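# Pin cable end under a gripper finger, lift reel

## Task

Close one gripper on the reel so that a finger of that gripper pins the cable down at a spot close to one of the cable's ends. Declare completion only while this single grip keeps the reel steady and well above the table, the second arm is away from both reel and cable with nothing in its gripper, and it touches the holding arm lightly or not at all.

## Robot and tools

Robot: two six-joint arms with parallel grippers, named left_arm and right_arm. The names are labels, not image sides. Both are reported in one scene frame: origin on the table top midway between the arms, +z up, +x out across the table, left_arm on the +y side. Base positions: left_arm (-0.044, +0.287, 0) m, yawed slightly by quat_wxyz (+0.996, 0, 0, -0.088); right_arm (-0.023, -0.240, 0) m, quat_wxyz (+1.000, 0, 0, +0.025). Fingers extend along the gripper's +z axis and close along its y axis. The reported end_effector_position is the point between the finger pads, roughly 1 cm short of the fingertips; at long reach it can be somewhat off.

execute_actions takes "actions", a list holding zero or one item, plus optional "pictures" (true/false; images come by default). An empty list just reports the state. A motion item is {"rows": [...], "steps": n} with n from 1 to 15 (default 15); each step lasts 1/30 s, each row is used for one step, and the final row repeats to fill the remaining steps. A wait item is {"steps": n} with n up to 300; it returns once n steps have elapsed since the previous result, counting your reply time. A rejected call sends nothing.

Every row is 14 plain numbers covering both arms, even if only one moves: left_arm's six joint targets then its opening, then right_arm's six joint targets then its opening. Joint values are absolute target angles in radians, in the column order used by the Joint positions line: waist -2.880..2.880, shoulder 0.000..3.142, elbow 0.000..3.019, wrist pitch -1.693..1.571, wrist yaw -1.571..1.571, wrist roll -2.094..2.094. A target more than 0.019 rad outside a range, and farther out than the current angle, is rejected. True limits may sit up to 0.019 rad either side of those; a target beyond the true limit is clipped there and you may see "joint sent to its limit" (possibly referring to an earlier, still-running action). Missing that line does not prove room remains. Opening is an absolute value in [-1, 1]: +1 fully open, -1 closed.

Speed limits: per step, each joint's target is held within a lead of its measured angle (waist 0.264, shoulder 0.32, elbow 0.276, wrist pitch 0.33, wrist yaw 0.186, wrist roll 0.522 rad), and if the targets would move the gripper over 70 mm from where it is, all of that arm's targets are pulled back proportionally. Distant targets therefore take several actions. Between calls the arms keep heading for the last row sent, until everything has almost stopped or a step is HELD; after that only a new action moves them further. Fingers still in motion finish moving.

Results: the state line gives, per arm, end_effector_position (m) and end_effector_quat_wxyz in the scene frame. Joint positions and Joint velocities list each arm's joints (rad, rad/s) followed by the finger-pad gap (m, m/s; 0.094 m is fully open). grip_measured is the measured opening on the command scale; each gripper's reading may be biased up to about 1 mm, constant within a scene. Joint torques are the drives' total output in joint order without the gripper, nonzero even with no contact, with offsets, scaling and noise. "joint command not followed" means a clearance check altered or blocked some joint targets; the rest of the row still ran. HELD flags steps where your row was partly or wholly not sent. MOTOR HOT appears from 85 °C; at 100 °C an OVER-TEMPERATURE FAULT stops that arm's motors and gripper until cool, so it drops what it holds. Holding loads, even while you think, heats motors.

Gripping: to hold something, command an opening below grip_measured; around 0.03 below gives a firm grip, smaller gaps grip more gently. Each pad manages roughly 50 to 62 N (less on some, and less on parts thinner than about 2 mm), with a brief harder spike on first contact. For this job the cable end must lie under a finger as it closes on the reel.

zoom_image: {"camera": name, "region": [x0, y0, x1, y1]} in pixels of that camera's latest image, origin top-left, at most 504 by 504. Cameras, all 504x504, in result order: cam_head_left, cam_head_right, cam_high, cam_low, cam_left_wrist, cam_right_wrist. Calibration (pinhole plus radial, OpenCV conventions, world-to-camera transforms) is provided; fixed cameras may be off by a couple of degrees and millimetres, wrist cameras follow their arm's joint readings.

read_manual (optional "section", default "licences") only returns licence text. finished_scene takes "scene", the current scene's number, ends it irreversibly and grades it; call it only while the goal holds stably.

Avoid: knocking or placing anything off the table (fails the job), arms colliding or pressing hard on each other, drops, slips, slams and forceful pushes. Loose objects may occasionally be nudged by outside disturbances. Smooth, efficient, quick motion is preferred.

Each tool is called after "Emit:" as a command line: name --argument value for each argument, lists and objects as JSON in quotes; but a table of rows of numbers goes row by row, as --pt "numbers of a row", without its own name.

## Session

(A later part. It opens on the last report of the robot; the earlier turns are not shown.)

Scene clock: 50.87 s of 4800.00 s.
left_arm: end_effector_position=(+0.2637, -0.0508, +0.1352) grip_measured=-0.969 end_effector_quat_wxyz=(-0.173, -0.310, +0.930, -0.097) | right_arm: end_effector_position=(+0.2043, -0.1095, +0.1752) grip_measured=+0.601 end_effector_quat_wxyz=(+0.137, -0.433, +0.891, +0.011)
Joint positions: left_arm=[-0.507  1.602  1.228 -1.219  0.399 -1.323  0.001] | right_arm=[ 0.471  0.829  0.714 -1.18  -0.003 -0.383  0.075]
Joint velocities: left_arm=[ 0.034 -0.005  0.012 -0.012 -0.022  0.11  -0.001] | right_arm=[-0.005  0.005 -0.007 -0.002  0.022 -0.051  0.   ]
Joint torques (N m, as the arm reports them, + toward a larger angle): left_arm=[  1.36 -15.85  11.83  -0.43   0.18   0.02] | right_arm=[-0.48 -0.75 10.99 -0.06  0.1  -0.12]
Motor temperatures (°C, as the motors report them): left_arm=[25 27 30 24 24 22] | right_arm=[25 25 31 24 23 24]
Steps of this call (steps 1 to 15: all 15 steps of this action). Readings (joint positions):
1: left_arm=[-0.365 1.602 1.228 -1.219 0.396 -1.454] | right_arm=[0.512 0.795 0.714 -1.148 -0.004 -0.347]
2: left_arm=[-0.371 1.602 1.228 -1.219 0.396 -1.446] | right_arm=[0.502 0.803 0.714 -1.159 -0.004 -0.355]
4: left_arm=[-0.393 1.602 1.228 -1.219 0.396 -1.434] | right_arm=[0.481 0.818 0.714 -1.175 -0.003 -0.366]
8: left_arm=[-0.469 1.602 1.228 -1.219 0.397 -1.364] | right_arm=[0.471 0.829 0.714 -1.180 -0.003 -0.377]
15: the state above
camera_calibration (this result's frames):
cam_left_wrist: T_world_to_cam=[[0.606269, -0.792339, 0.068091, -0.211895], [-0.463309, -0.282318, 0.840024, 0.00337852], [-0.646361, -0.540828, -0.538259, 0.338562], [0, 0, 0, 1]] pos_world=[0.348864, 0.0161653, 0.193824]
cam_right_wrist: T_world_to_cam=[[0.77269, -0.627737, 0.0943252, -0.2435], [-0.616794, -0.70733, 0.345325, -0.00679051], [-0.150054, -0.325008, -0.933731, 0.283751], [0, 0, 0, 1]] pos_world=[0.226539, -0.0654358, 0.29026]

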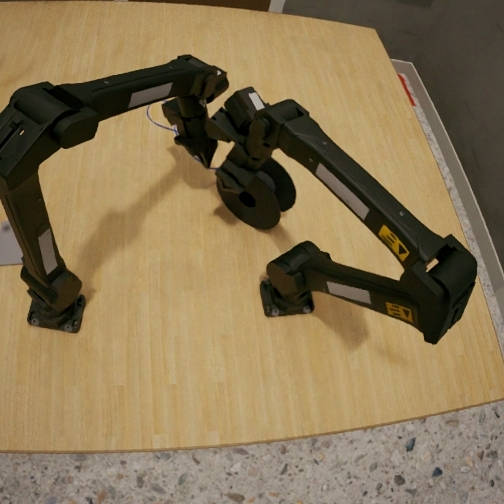

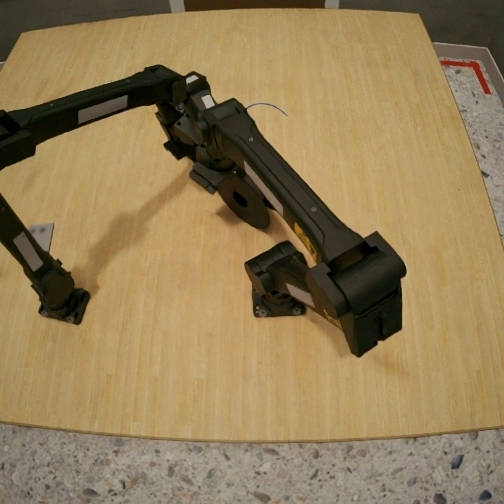

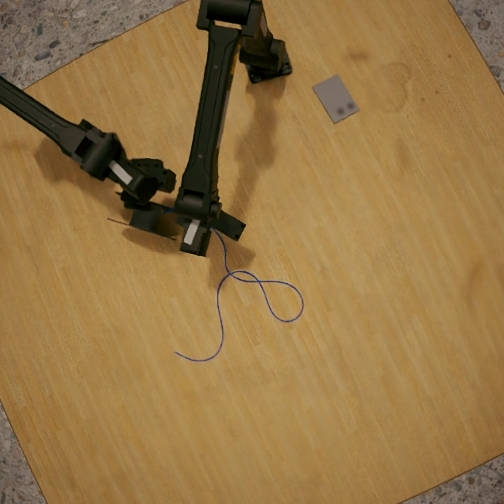

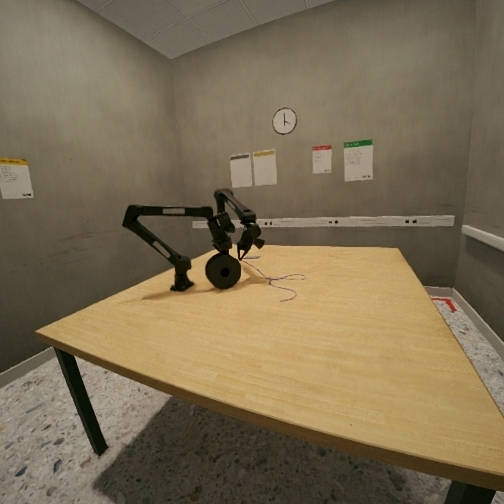

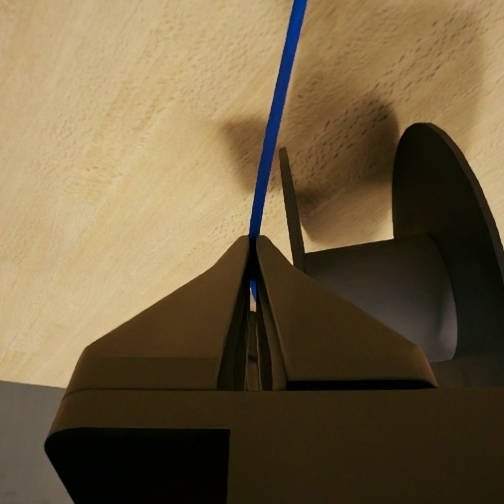

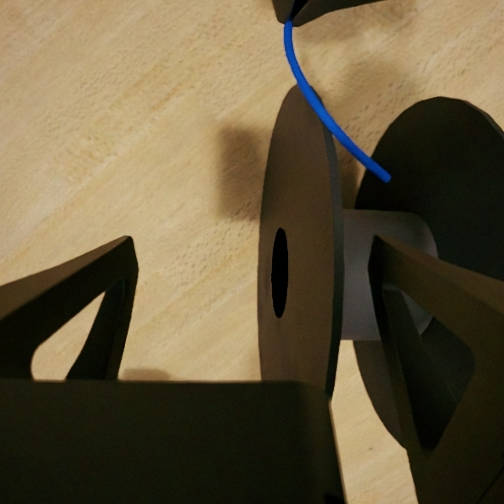

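Emit:
execute_actions --actions '[{"rows":[[-0.495,1.6,1.255,-1.23,0.4,-1.2,-1,0.44,0.854,0.70,-0.935,0,-0.4,0.95]],"steps":15}]'

Scene clock: 52.50 s of 4800.00 s.
left_arm: end_effector_position=(+0.2639, -0.0506, +0.1352) grip_measured=-0.969 end_effector_quat_wxyz=(-0.168, -0.260, +0.945, -0.107) | right_arm: end_effector_position=(+0.2499, -0.0895, +0.1837) grip_measured=+0.948 end_effector_quat_wxyz=(+0.232, -0.419, +0.878, +0.015)
Joint positions: left_arm=[-0.507  1.602  1.228 -1.219  0.399 -1.216  0.001] | right_arm=[ 0.454  0.85   0.701 -0.952 -0.003 -0.386  0.092]
Joint velocities: left_arm=[ 0.015  0.015  0.002 -0.007  0.022  0.007  0.001] | right_arm=[-0.005 -0.015 -0.002  0.007 -0.051  0.007  0.   ]
Joint torques (N m, as the arm reports them, + toward a larger angle): left_arm=[  1.4  -16.21  11.79  -0.49   0.19   0.03] | right_arm=[-0.39 -1.19  8.24  1.22  0.08 -0.2 ]
Motor temperatures (°C, as the motors report them): left_arm=[25 27 30 24 24 22] | right_arm=[25 25 31 24 23 24]
Steps of this call (steps 1 to 30: the robot went on to your last target; steps 31 to 34: nothing new was sent; steps 35 to 49: all 15 steps of this action). Readings (joint positions):
35: left_arm=[-0.507 1.602 1.228 -1.219 0.399 -1.296] | right_arm=[0.470 0.829 0.709 -1.137 -0.003 -0.386]
36: left_arm=[-0.507 1.602 1.228 -1.219 0.399 -1.279] | right_arm=[0.466 0.831 0.702 -1.067 -0.003 -0.386]
38: left_arm=[-0.507 1.602 1.228 -1.219 0.399 -1.255] | right_arm=[0.458 0.843 0.701 -0.986 -0.003 -0.386]
42: left_arm=[-0.507 1.602 1.228 -1.219 0.399 -1.230] | right_arm=[0.454 0.850 0.701 -0.952 -0.003 -0.386]
49: the state above
camera_calibration (this result's frames):
cam_left_wrist: T_world_to_cam=[[0.523851, -0.844905, 0.108238, -0.198198], [-0.513041, -0.211521, 0.831894, 0.0213676], [-0.679977, -0.491319, -0.544276, 0.351044], [0, 0, 0, 1]] pos_world=[0.353491, 0.00953561, 0.194742]
cam_right_wrist: T_world_to_cam=[[0.741226, -0.651284, 0.162522, -0.273764], [-0.671208, -0.721983, 0.167987, 0.0773936], [0.00793089, -0.233602, -0.9723, 0.280883], [0, 0, 0, 1]] pos_world=[0.252641, -0.0568063, 0.304594]

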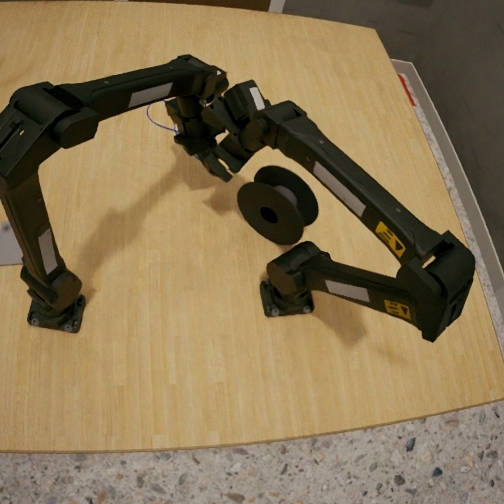

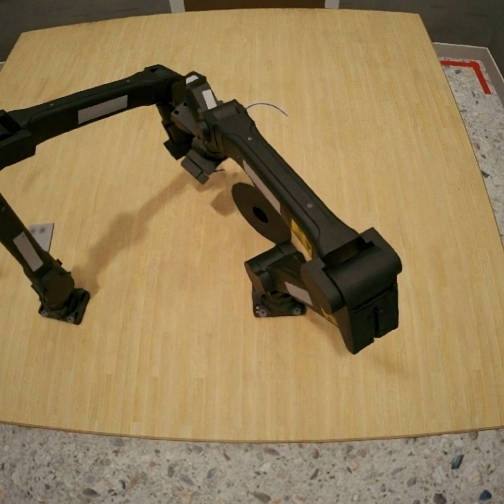

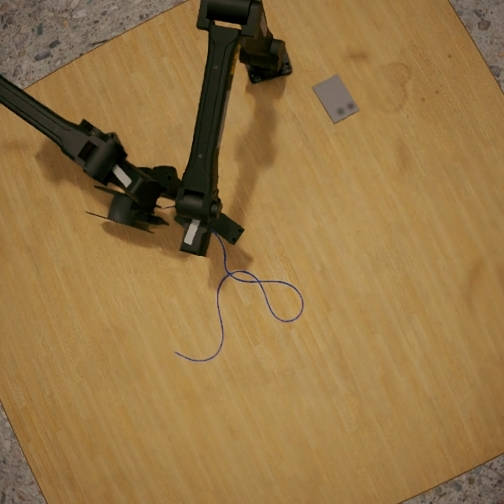

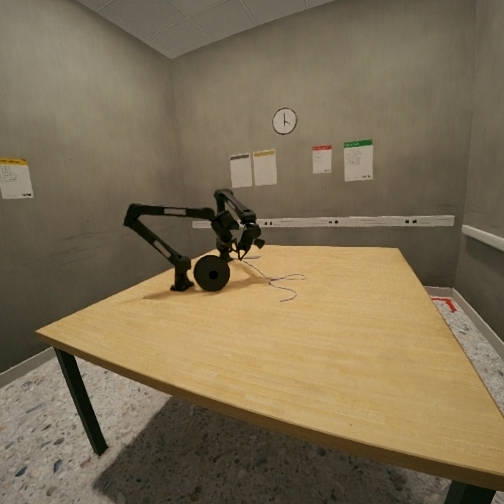

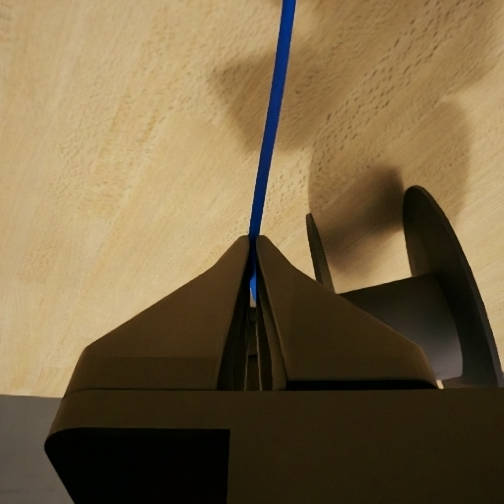

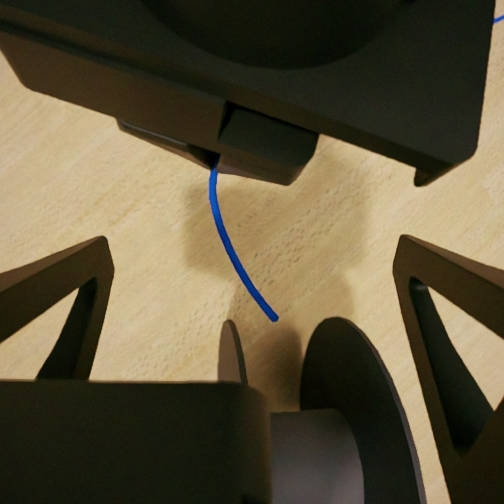

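Emit:
execute_actions --actions '[{"rows":[[-0.495,1.6,1.255,-1.23,0.4,-1.2,-1,0.44,0.75,0.76,-1.15,0,-0.4,0.95]],"steps":15}]'

Scene clock: 54.30 s of 4800.00 s.
left_arm: end_effector_position=(+0.2639, -0.0506, +0.1352) grip_measured=-0.969 end_effector_quat_wxyz=(-0.167, -0.258, +0.945, -0.107) | right_arm: end_effector_position=(+0.2085, -0.1123, +0.1956) grip_measured=+0.949 end_effector_quat_wxyz=(+0.195, -0.422, +0.885, +0.013)
Joint positions: left_arm=[-0.507  1.602  1.228 -1.219  0.399 -1.213  0.001] | right_arm=[ 0.454  0.743  0.706 -1.141 -0.003 -0.386  0.092]
Joint velocities: left_arm=[-0.015 -0.005 -0.017 -0.007 -0.051  0.007 -0.   ] | right_arm=[-0.005  0.015 -0.002  0.012 -0.022 -0.066 -0.   ]
Joint torques (N m, as the arm reports them, + toward a larger angle): left_arm=[  1.47 -16.01  11.77  -0.49   0.19   0.04] | right_arm=[-0.54  0.18 11.95  0.18  0.09 -0.2 ]
Motor temperatures (°C, as the motors report them): left_arm=[25 27 30 24 24 22] | right_arm=[25 25 32 24 23 24]
Steps of this call (steps 1 to 15: the robot went on to your last target; steps 16 to 39: nothing new was sent; steps 40 to 54: all 15 steps of this action). Readings (joint positions):
40: left_arm=[-0.507 1.602 1.228 -1.219 0.399 -1.213] | right_arm=[0.454 0.845 0.704 -0.987 -0.003 -0.386]
41: left_arm=[-0.507 1.602 1.228 -1.219 0.399 -1.213] | right_arm=[0.454 0.832 0.706 -1.044 -0.003 -0.386]
43: left_arm=[-0.507 1.602 1.228 -1.219 0.399 -1.213] | right_arm=[0.454 0.790 0.706 -1.114 -0.003 -0.386]
47: left_arm=[-0.507 1.602 1.228 -1.219 0.399 -1.213] | right_arm=[0.454 0.735 0.706 -1.139 -0.003 -0.386]
54: the state above
camera_calibration (this result's frames):
cam_left_wrist: T_world_to_cam=[[0.520759, -0.846632, 0.109655, -0.197661], [-0.514695, -0.208886, 0.831538, 0.0219855], [-0.681101, -0.48947, -0.544537, 0.35147], [0, 0, 0, 1]] pos_world=[0.353636, 0.00927993, 0.194781]
cam_right_wrist: T_world_to_cam=[[0.751439, -0.64549, 0.136681, -0.256301], [-0.657376, -0.714686, 0.238915, 0.0152134], [-0.0565331, -0.269381, -0.961373, 0.29468], [0, 0, 0, 1]] pos_world=[0.219254, -0.0751851, 0.314695]

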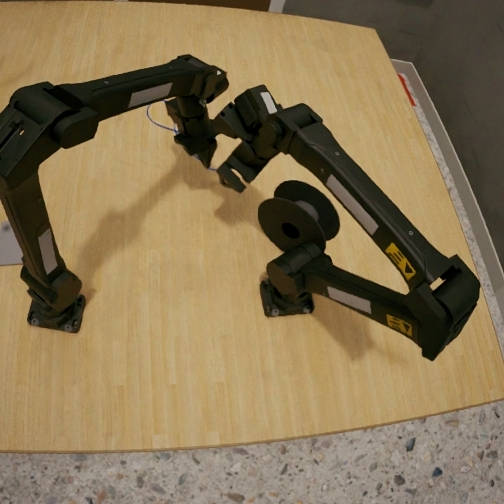

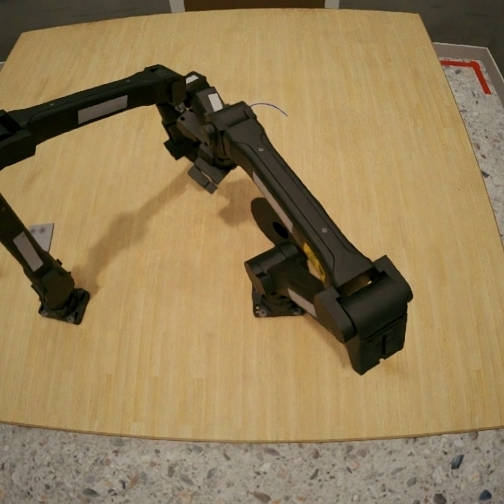

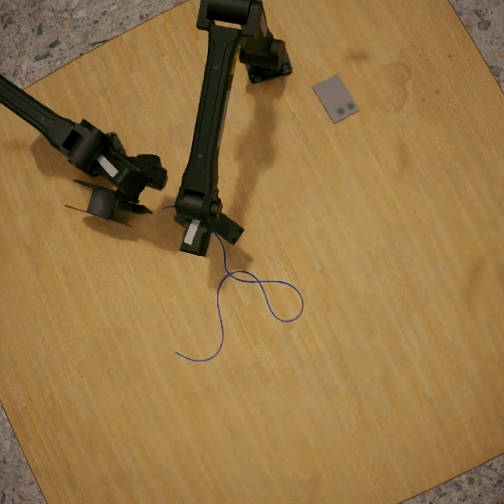

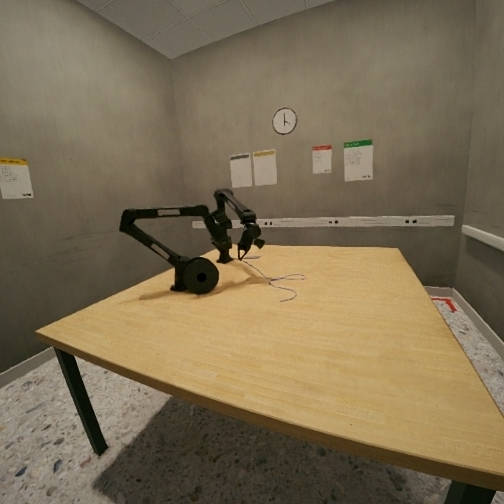

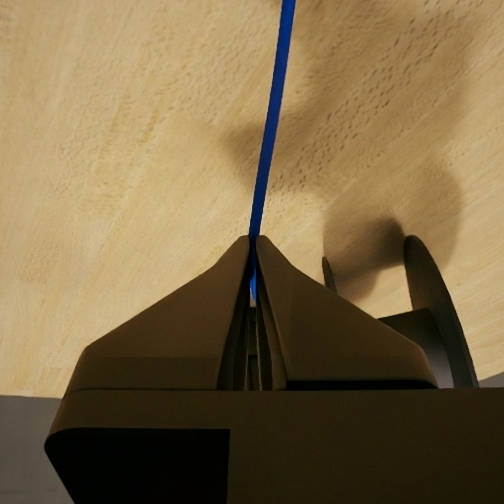

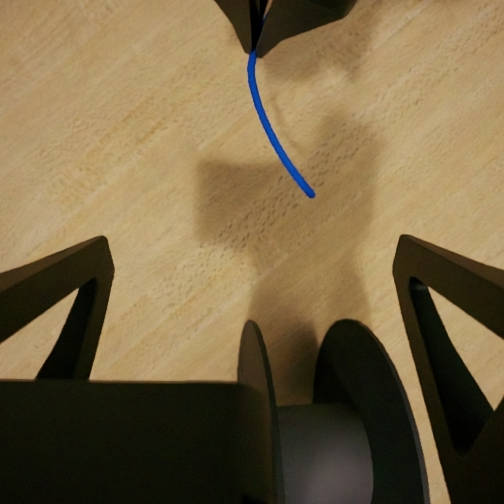

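Emit:
execute_actions --actions '[{"steps":15}]'

Scene clock: 55.40 s of 4800.00 s.
left_arm: end_effector_position=(+0.2639, -0.0506, +0.1352) grip_measured=-0.969 end_effector_quat_wxyz=(-0.167, -0.258, +0.945, -0.107) | right_arm: end_effector_position=(+0.2085, -0.1123, +0.1955) grip_measured=+0.949 end_effector_quat_wxyz=(+0.195, -0.422, +0.885, +0.013)
Joint positions: left_arm=[-0.507  1.602  1.228 -1.219  0.399 -1.213  0.001] | right_arm=[ 0.454  0.743  0.706 -1.141 -0.003 -0.386  0.092]
Joint velocities: left_arm=[-0.024 -0.005  0.002 -0.007 -0.051 -0.007  0.   ] | right_arm=[-0.024 -0.005  0.002 -0.017 -0.007  0.007 -0.001]
Joint torques (N m, as the arm reports them, + toward a larger angle): left_arm=[  1.62 -16.18  11.86  -0.52   0.17   0.03] | right_arm=[-0.73 -0.32 12.14  0.17  0.11 -0.17]
Motor temperatures (°C, as the motors report them): left_arm=[25 27 30 24 24 22] | right_arm=[25 25 32 24 23 24]
Steps of this call (steps 1 to 15: the robot went on to your last target; steps 16 to 33: nothing new was sent). Readings (joint positions):
1: left_arm=[-0.507 1.602 1.228 -1.219 0.399 -1.213] | right_arm=[0.454 0.743 0.706 -1.141 -0.003 -0.386]
2: left_arm=[-0.507 1.602 1.228 -1.219 0.399 -1.213] | right_arm=[0.454 0.743 0.706 -1.141 -0.003 -0.386]
4: left_arm=[-0.507 1.602 1.228 -1.219 0.399 -1.213] | right_arm=[0.454 0.743 0.706 -1.141 -0.003 -0.386]
8: left_arm=[-0.507 1.602 1.228 -1.219 0.399 -1.213] | right_arm=[0.454 0.743 0.706 -1.141 -0.003 -0.386]
33: the state above
All arms were judged still, so your last target was given up. Only a new action makes them travel on or press farther. Fingers that are still opening or closing keep moving.
camera_calibration (this result's frames):
cam_left_wrist: T_world_to_cam=[[0.520759, -0.846632, 0.109655, -0.197661], [-0.514695, -0.208886, 0.831538, 0.0219855], [-0.681101, -0.48947, -0.544537, 0.35147], [0, 0, 0, 1]] pos_world=[0.353636, 0.00927993, 0.194781]
cam_right_wrist: T_world_to_cam=[[0.751485, -0.645465, 0.136549, -0.256277], [-0.657296, -0.714642, 0.239267, 0.015178], [-0.0568542, -0.269559, -0.961304, 0.29463], [0, 0, 0, 1]] pos_world=[0.219316, -0.0751512, 0.314592]

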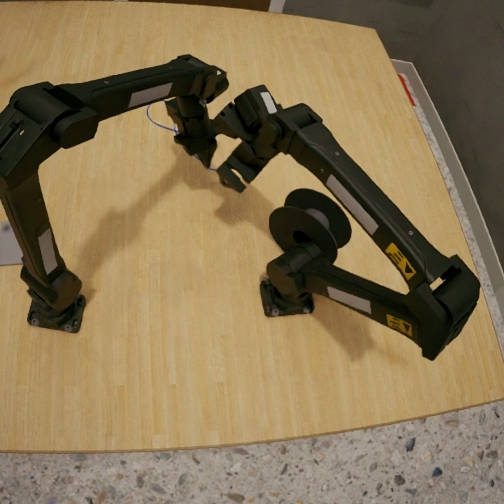

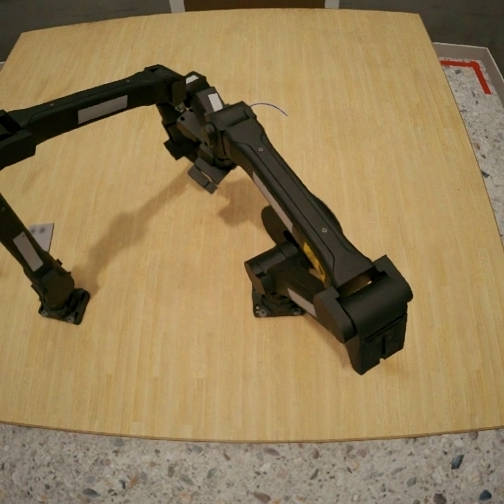

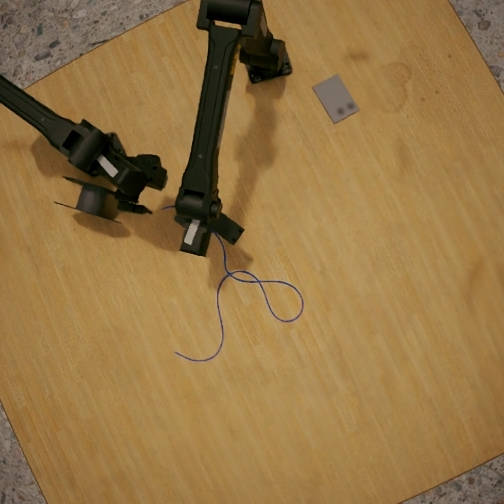

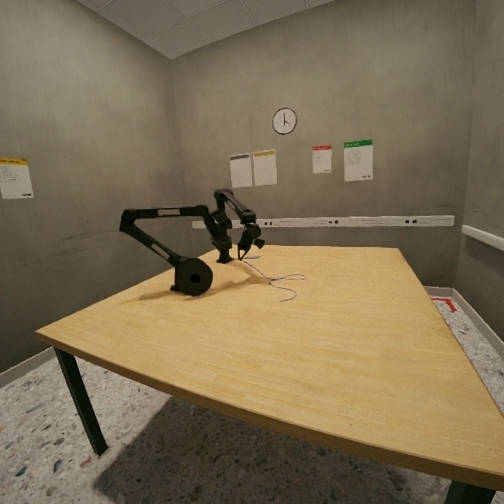

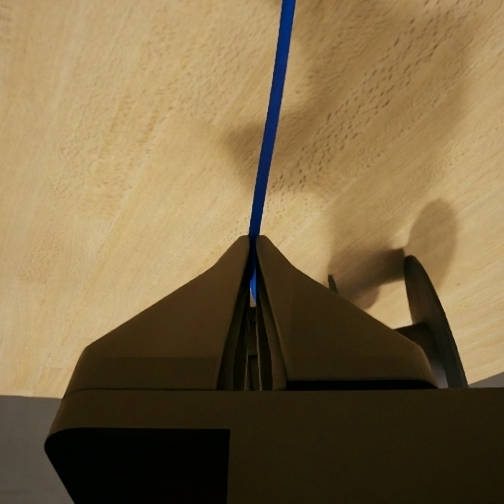

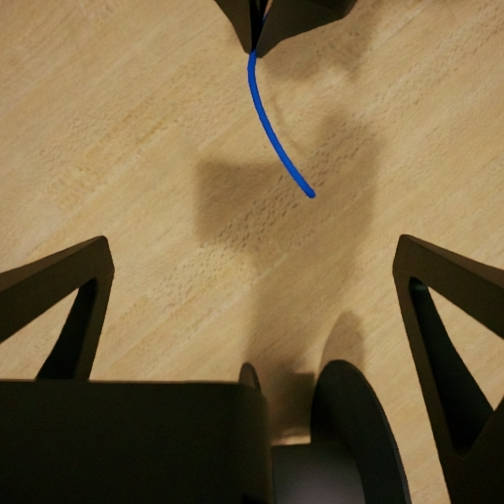

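Emit:
execute_actions --actions '[{"rows":[[-0.495,1.6,1.255,-1.23,0.4,-1.2,-1,0.44,0.7,0.9,-1.4,0,-0.5,0.95],[-0.495,1.6,1.255,-1.23,0.4,-1.2,-1,0.44,0.7,0.9,-1.4,0,-0.5,0.95],[-0.495,1.6,1.255,-1.23,0.4,-1.2,-1,0.44,0.7,0.9,-1.4,0,-0.5,0.95],[-0.495,1.6,1.255,-1.23,0.4,-1.2,-1,0.44,0.7,0.9,-1.4,0,-0.5,0.95],[-0.495,1.6,1.255,-1.23,0.4,-1.2,-1,0.44,0.7,0.9,-1.5,0,-0.5,0.95],[-0.495,1.6,1.255,-1.23,0.4,-1.2,-1,0.15,0.734,0.85,-1.65,0,-0.64,0.95]],"steps":15}]' --pictures false

Emit:
execute_actions --actions '[{"steps":10}]'

Scene clock: 59.10 s of 4800.00 s.
left_arm: end_effector_position=(+0.2639, -0.0506, +0.1352) grip_measured=-0.969 end_effector_quat_wxyz=(-0.167, -0.258, +0.945, -0.107) | right_arm: end_effector_position=(+0.1492, -0.2088, +0.2320) grip_measured=+0.949 end_effector_quat_wxyz=(+0.024, -0.384, +0.923, -0.006)
Joint positions: left_arm=[-0.507  1.602  1.228 -1.219  0.399 -1.213  0.001] | right_arm=[ 0.134  0.727  0.844 -1.639  0.002 -0.605  0.092]
Joint velocities: left_arm=[-0.024 -0.005 -0.002 -0.012 -0.007  0.022 -0.   ] | right_arm=[ 0.005  0.024 -0.002 -0.017 -0.007 -0.227 -0.001]
Joint torques (N m, as the arm reports them, + toward a larger angle): left_arm=[  1.34 -16.02  11.86  -0.47   0.17   0.03] | right_arm=[ 2.02  0.22  8.31 -0.25 -0.11 -0.22]
Motor temperatures (°C, as the motors report them): left_arm=[25 27 30 24 24 22] | right_arm=[25 25 33 24 23 24]
Steps of this call (steps 1 to 96: nothing new was sent; steps 97 to 111: all 15 steps of this action). Readings (joint positions):
97: left_arm=[-0.507 1.602 1.228 -1.219 0.399 -1.213] | right_arm=[0.454 0.743 0.719 -1.185 -0.003 -0.399]
98: left_arm=[-0.507 1.602 1.228 -1.219 0.399 -1.213] | right_arm=[0.454 0.742 0.740 -1.257 -0.003 -0.414]
100: left_arm=[-0.507 1.602 1.228 -1.219 0.399 -1.213] | right_arm=[0.454 0.730 0.790 -1.348 -0.003 -0.440]
104: left_arm=[-0.507 1.602 1.228 -1.219 0.399 -1.213] | right_arm=[0.281 0.714 0.847 -1.572 -0.006 -0.535]
111: the state above

Scene clock: 59.43 s of 4800.00 s.
left_arm: end_effector_position=(+0.2639, -0.0506, +0.1352) grip_measured=-0.969 end_effector_quat_wxyz=(-0.167, -0.258, +0.945, -0.107) | right_arm: end_effector_position=(+0.1490, -0.2088, +0.2320) grip_measured=+0.949 end_effector_quat_wxyz=(+0.023, -0.393, +0.919, -0.006)
Joint positions: left_arm=[-0.507  1.602  1.228 -1.219  0.399 -1.213  0.001] | right_arm=[ 0.134  0.728  0.844 -1.64   0.002 -0.623  0.092]
Joint velocities: left_arm=[-0.015 -0.005 -0.002  0.012  0.007 -0.081  0.   ] | right_arm=[ 0.005 -0.005  0.002 -0.007 -0.066  0.051 -0.   ]
Joint torques (N m, as the arm reports them, + toward a larger angle): left_arm=[  1.68 -16.11  11.78  -0.56   0.16   0.04] | right_arm=[ 1.7   0.67  8.25 -0.47 -0.08 -0.19]
Motor temperatures (°C, as the motors report them): left_arm=[25 27 31 24 24 22] | right_arm=[25 25 33 24 23 24]
Steps of this call (steps 1 to 10: the robot went on to your last target). Readings (joint positions):
1: left_arm=[-0.507 1.602 1.228 -1.219 0.399 -1.213] | right_arm=[0.134 0.728 0.844 -1.639 0.002 -0.609]
2: left_arm=[-0.507 1.602 1.228 -1.219 0.399 -1.213] | right_arm=[0.134 0.728 0.844 -1.640 0.002 -0.612]
4: left_arm=[-0.507 1.602 1.228 -1.219 0.399 -1.213] | right_arm=[0.134 0.728 0.844 -1.640 0.002 -0.617]
8: left_arm=[-0.507 1.602 1.228 -1.219 0.399 -1.213] | right_arm=[0.134 0.728 0.844 -1.640 0.002 -0.622]
10: the state above
camera_calibration (this result's frames):
cam_left_wrist: T_world_to_cam=[[0.520759, -0.846632, 0.109655, -0.197661], [-0.514695, -0.208886, 0.831538, 0.0219855], [-0.681101, -0.48947, -0.544537, 0.35147], [0, 0, 0, 1]] pos_world=[0.353636, 0.00927993, 0.194781]
cam_right_wrist: T_world_to_cam=[[0.718657, -0.694924, 0.0247556, -0.258345], [-0.593131, -0.594028, 0.54344, -0.156576], [-0.362944, -0.40523, -0.839083, 0.289207], [0, 0, 0, 1]] pos_world=[0.197758, -0.155345, 0.334154]

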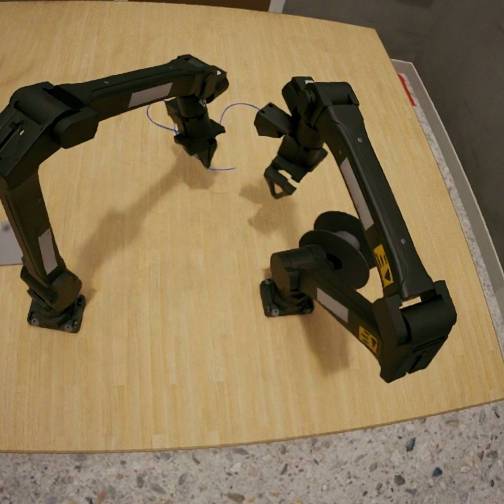

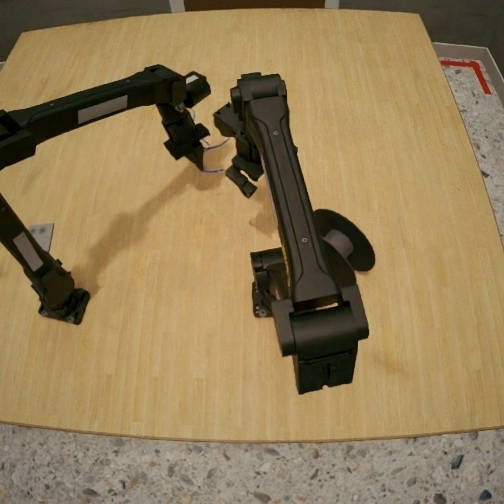

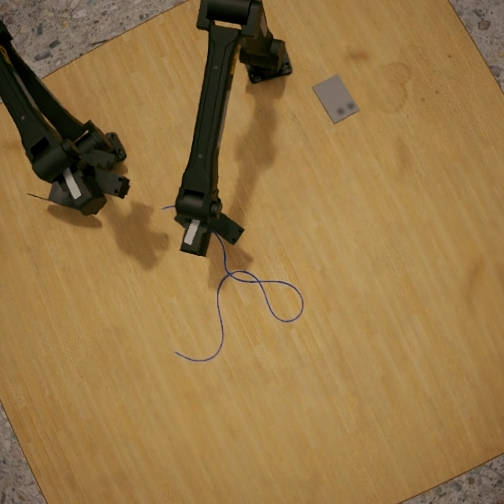

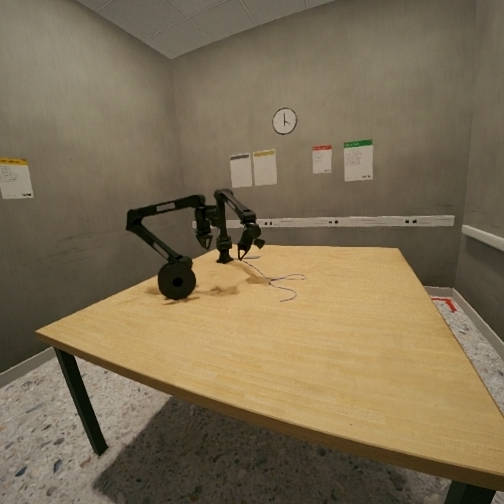

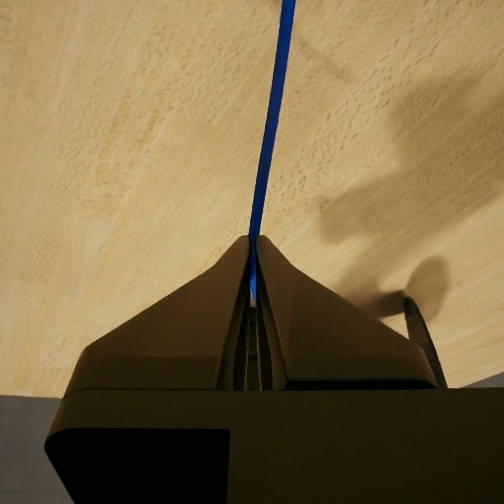

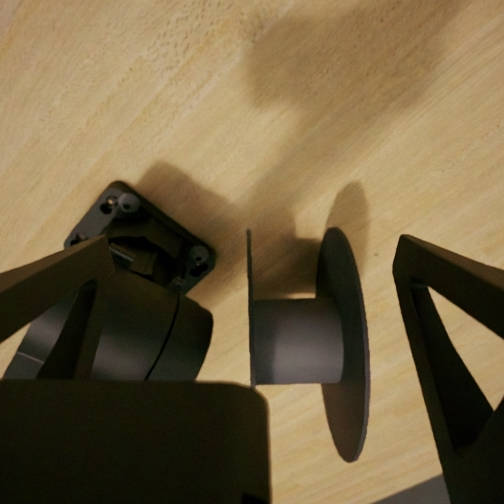

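Emit:
execute_actions --actions '[{"rows":[[-0.495,1.6,1.255,-1.23,0.4,-1.2,-1,-1.35,0.62,0.8,-1.69,0,1.0,0.95]],"steps":15}]' --pictures false

Emit:
execute_actions --actions '[{"steps":15}]'

Scene clock: 61.77 s of 4800.00 s.
left_arm: end_effector_position=(+0.2639, -0.0506, +0.1352) grip_measured=-0.969 end_effector_quat_wxyz=(-0.167, -0.258, +0.945, -0.107) | right_arm: end_effector_position=(+0.0336, -0.3749, +0.2297) grip_measured=+0.950 end_effector_quat_wxyz=(+0.038, +0.821, +0.570, -0.008)
Joint positions: left_arm=[-0.507  1.602  1.228 -1.219  0.399 -1.213  0.001] | right_arm=[-1.218  0.615  0.8   -1.678  0.     0.759  0.092]
Joint velocities: left_arm=[ 0.015 -0.005 -0.002 -0.002  0.066 -0.007 -0.   ] | right_arm=[-2.642  0.005  0.002 -0.007 -0.051  1.634  0.001]
Joint torques (N m, as the arm reports them, + toward a larger angle): left_arm=[  1.58 -16.17  11.77  -0.41   0.17   0.05] | right_arm=[ 3.11  0.9   7.79 -0.49  0.11  0.05]
Motor temperatures (°C, as the motors report them): left_arm=[25 27 31 24 24 22] | right_arm=[25 25 33 24 23 24]
Steps of this call (steps 1 to 30: the robot went on to your last target; steps 31 to 55: nothing new was sent; steps 56 to 70: all 15 steps of this action). Readings (joint positions):
56: left_arm=[-0.507 1.602 1.228 -1.219 0.399 -1.213] | right_arm=[0.109 0.721 0.840 -1.644 -0.007 -0.543]
57: left_arm=[-0.507 1.602 1.228 -1.219 0.399 -1.213] | right_arm=[0.041 0.704 0.829 -1.652 -0.007 -0.445]
59: left_arm=[-0.507 1.602 1.228 -1.219 0.399 -1.213] | right_arm=[-0.141 0.659 0.807 -1.667 -0.004 -0.248]
63: left_arm=[-0.507 1.602 1.228 -1.219 0.399 -1.213] | right_arm=[-0.533 0.608 0.800 -1.677 -0.001 0.148]
70: the state above

Scene clock: 62.27 s of 4800.00 s.
left_arm: end_effector_position=(+0.2639, -0.0506, +0.1352) grip_measured=-0.969 end_effector_quat_wxyz=(-0.167, -0.258, +0.945, -0.107) | right_arm: end_effector_position=(+0.0126, -0.3814, +0.2296) grip_measured=+0.950 end_effector_quat_wxyz=(+0.037, +0.911, +0.411, -0.007)
Joint positions: left_arm=[-0.507  1.602  1.228 -1.219  0.399 -1.213  0.001] | right_arm=[-1.366  0.615  0.8   -1.68   0.002  0.978  0.092]
Joint velocities: left_arm=[ 0.005 -0.005 -0.007 -0.012  0.051 -0.007 -0.   ] | right_arm=[-0.005  0.015  0.002 -0.012 -0.007  0.022 -0.   ]
Joint torques (N m, as the arm reports them, + toward a larger angle): left_arm=[  1.56 -15.96  11.96  -0.58   0.18   0.02] | right_arm=[ 2.64  1.39  7.63 -0.59  0.    0.04]
Motor temperatures (°C, as the motors report them): left_arm=[25 27 31 24 24 22] | right_arm=[25 25 33 24 23 24]
Steps of this call (steps 1 to 15: the robot went on to your last target). Readings (joint positions):
1: left_arm=[-0.507 1.602 1.228 -1.219 0.399 -1.213] | right_arm=[-1.295 0.615 0.800 -1.678 0.001 0.806]
2: left_arm=[-0.507 1.602 1.228 -1.219 0.399 -1.213] | right_arm=[-1.344 0.615 0.800 -1.678 0.002 0.843]
4: left_arm=[-0.507 1.602 1.228 -1.219 0.399 -1.213] | right_arm=[-1.370 0.615 0.800 -1.679 0.002 0.896]
8: left_arm=[-0.507 1.602 1.228 -1.219 0.399 -1.213] | right_arm=[-1.366 0.615 0.800 -1.680 0.002 0.949]
15: the state above
camera_calibration (this result's frames):
cam_left_wrist: T_world_to_cam=[[0.520759, -0.846632, 0.109655, -0.197661], [-0.514695, -0.208886, 0.831538, 0.0219855], [-0.681101, -0.48947, -0.544537, 0.35147], [0, 0, 0, 1]] pos_world=[0.353636, 0.00927993, 0.194781]
cam_right_wrist: T_world_to_cam=[[-0.746109, 0.662527, -0.066178, 0.276855], [0.533099, 0.65397, 0.536776, 0.124607], [0.398907, 0.365214, -0.841125, 0.452536], [0, 0, 0, 1]] pos_world=[-0.0403835, -0.430185, 0.332075]

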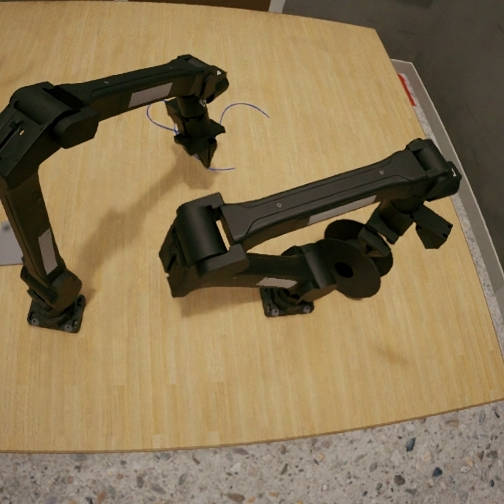

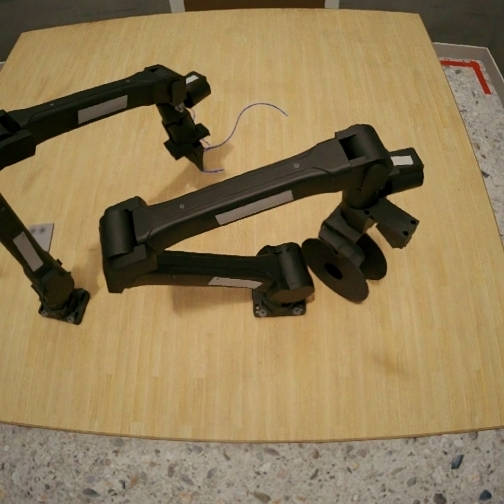

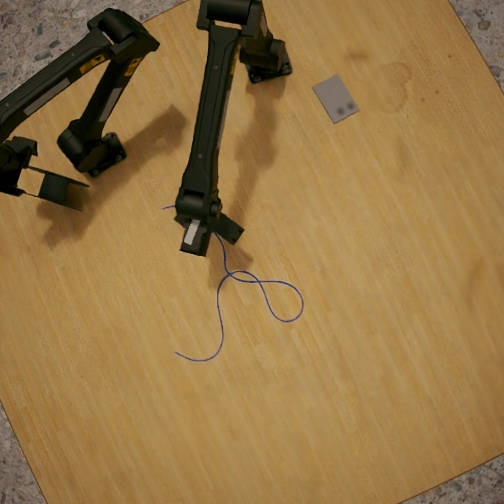

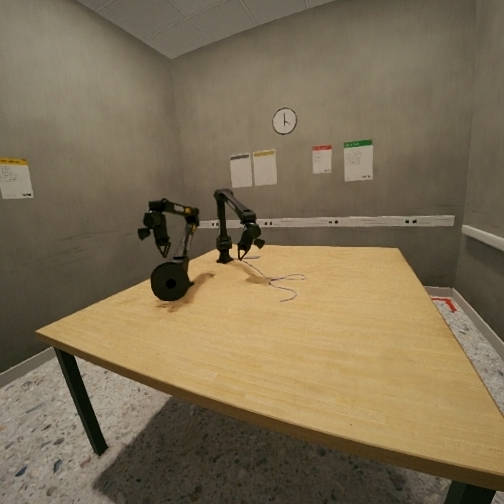

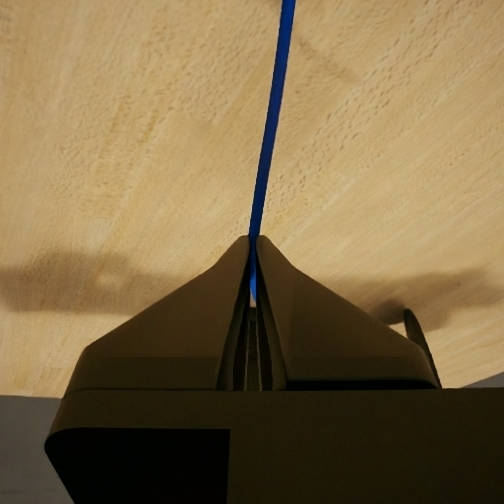

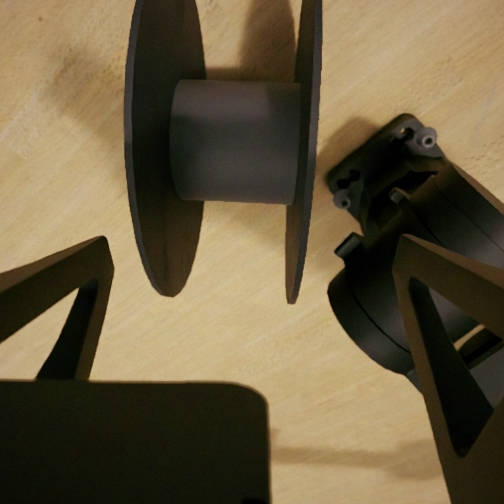

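Emit:
execute_actions --actions '[{"rows":[[-0.495,1.6,1.255,-1.23,0.4,-1.2,-1,-1.47,0.6,0.78,-1.67,0,0.9,0.6],[-0.495,1.6,1.255,-1.23,0.4,-1.2,-1,-1.47,0.6,0.78,-1.67,0,0.9,0.6],[-0.495,1.6,1.255,-1.23,0.4,-1.2,-1,-1.47,0.6,0.78,-1.67,0,0.9,0.6],[-0.495,1.6,1.255,-1.23,0.4,-1.2,-1,-1.47,0.6,0.78,-1.67,0,0.9,0.6],[-0.495,1.6,1.255,-1.23,0.4,-1.2,-1,-1.47,0.58,0.68,-1.6,0,0.9,0.6],[-0.495,1.6,1.255,-1.23,0.4,-1.2,-1,-1.47,0.58,0.68,-1.6,0,0.9,0.6],[-0.495,1.6,1.255,-1.23,0.4,-1.2,-1,-1.47,0.556,0.585,-1.535,0,0.9,0.6]],"steps":15}]'

Scene clock: 65.40 s of 4800.00 s.
left_arm: end_effector_position=(+0.2639, -0.0506, +0.1352) grip_measured=-0.969 end_effector_quat_wxyz=(-0.167, -0.258, +0.945, -0.107) | right_arm: end_effector_position=(-0.0042, -0.3636, +0.1443) grip_measured=+0.601 end_effector_quat_wxyz=(+0.011, +0.919, +0.394, -0.003)
Joint positions: left_arm=[-0.507  1.602  1.228 -1.219  0.399 -1.213  0.001] | right_arm=[-1.463  0.562  0.563 -1.549  0.     0.918  0.075]
Joint velocities: left_arm=[-0.005 -0.005  0.002 -0.012  0.007 -0.022  0.001] | right_arm=[-0.005 -0.005 -0.007  0.046  0.051 -0.066  0.001]
Joint torques (N m, as the arm reports them, + toward a larger angle): left_arm=[  1.52 -16.18  11.8   -0.49   0.16   0.02] | right_arm=[ 0.04  1.15  9.37  0.07  0.04 -0.18]
Motor temperatures (°C, as the motors report them): left_arm=[25 27 31 24 24 22] | right_arm=[25 25 32 24 23 24]
Steps of this call (steps 1 to 15: the robot went on to your last target; steps 16 to 79: nothing new was sent; steps 80 to 94: all 15 steps of this action). Readings (joint positions):
80: left_arm=[-0.507 1.602 1.228 -1.219 0.399 -1.213] | right_arm=[-1.376 0.614 0.798 -1.679 0.000 0.972]
81: left_arm=[-0.507 1.602 1.228 -1.219 0.399 -1.213] | right_arm=[-1.399 0.613 0.795 -1.679 0.000 0.961]
83: left_arm=[-0.507 1.602 1.228 -1.219 0.399 -1.213] | right_arm=[-1.445 0.610 0.787 -1.679 0.000 0.944]
87: left_arm=[-0.507 1.602 1.228 -1.219 0.399 -1.213] | right_arm=[-1.463 0.575 0.665 -1.580 0.000 0.927]
94: the state above
camera_calibration (this result's frames):
cam_left_wrist: T_world_to_cam=[[0.520759, -0.846632, 0.109655, -0.197661], [-0.514695, -0.208886, 0.831538, 0.0219855], [-0.681101, -0.48947, -0.544537, 0.35147], [0, 0, 0, 1]] pos_world=[0.353636, 0.00927993, 0.194781]
cam_right_wrist: T_world_to_cam=[[-0.721606, 0.691971, -0.0214803, 0.251221], [0.563027, 0.604629, 0.563404, 0.146104], [0.402847, 0.394462, -0.825902, 0.389408], [0, 0, 0, 1]] pos_world=[-0.0578493, -0.415783, 0.244693]

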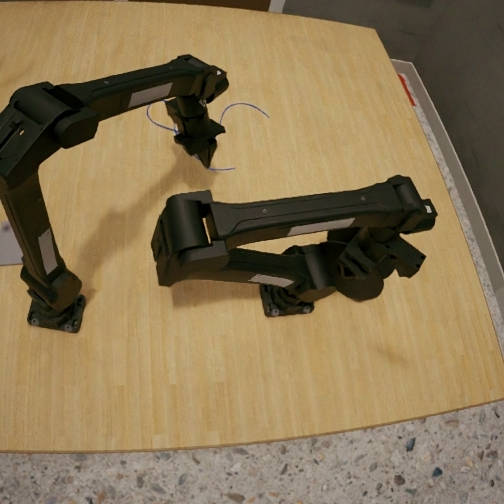

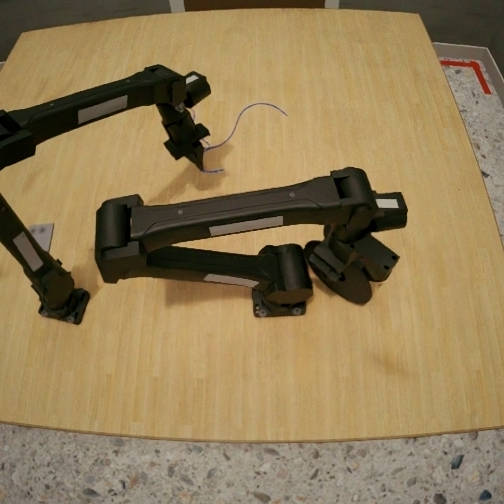

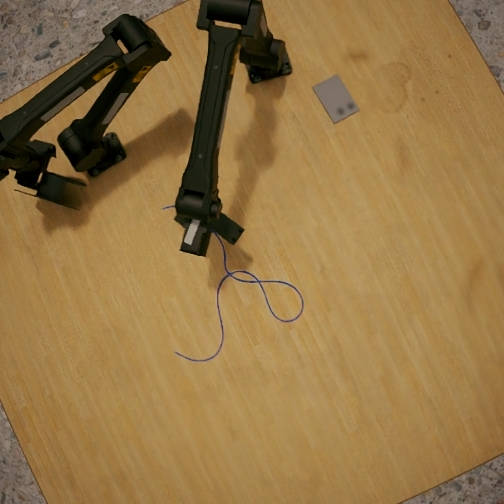

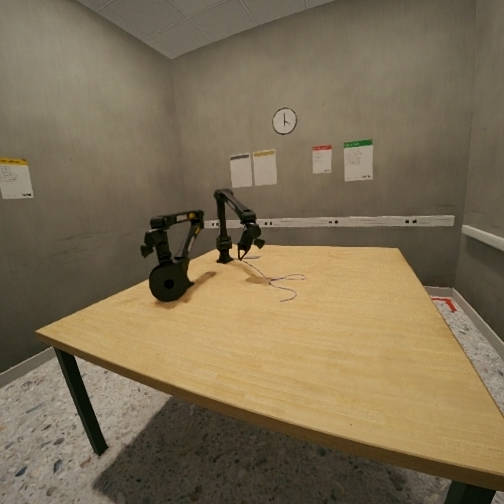

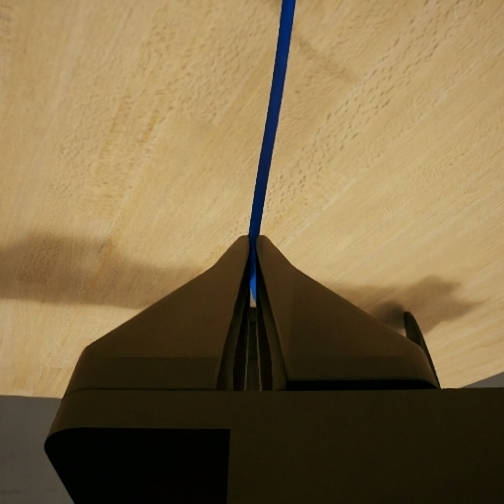

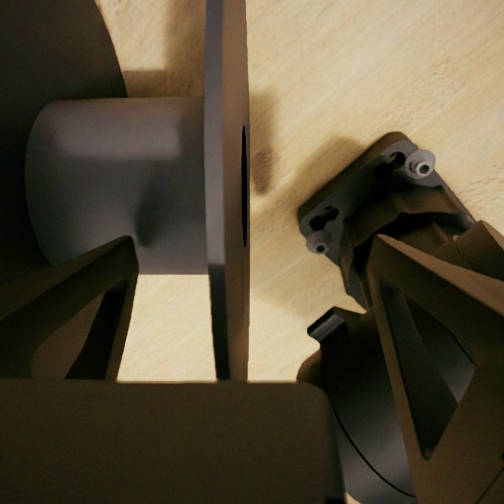

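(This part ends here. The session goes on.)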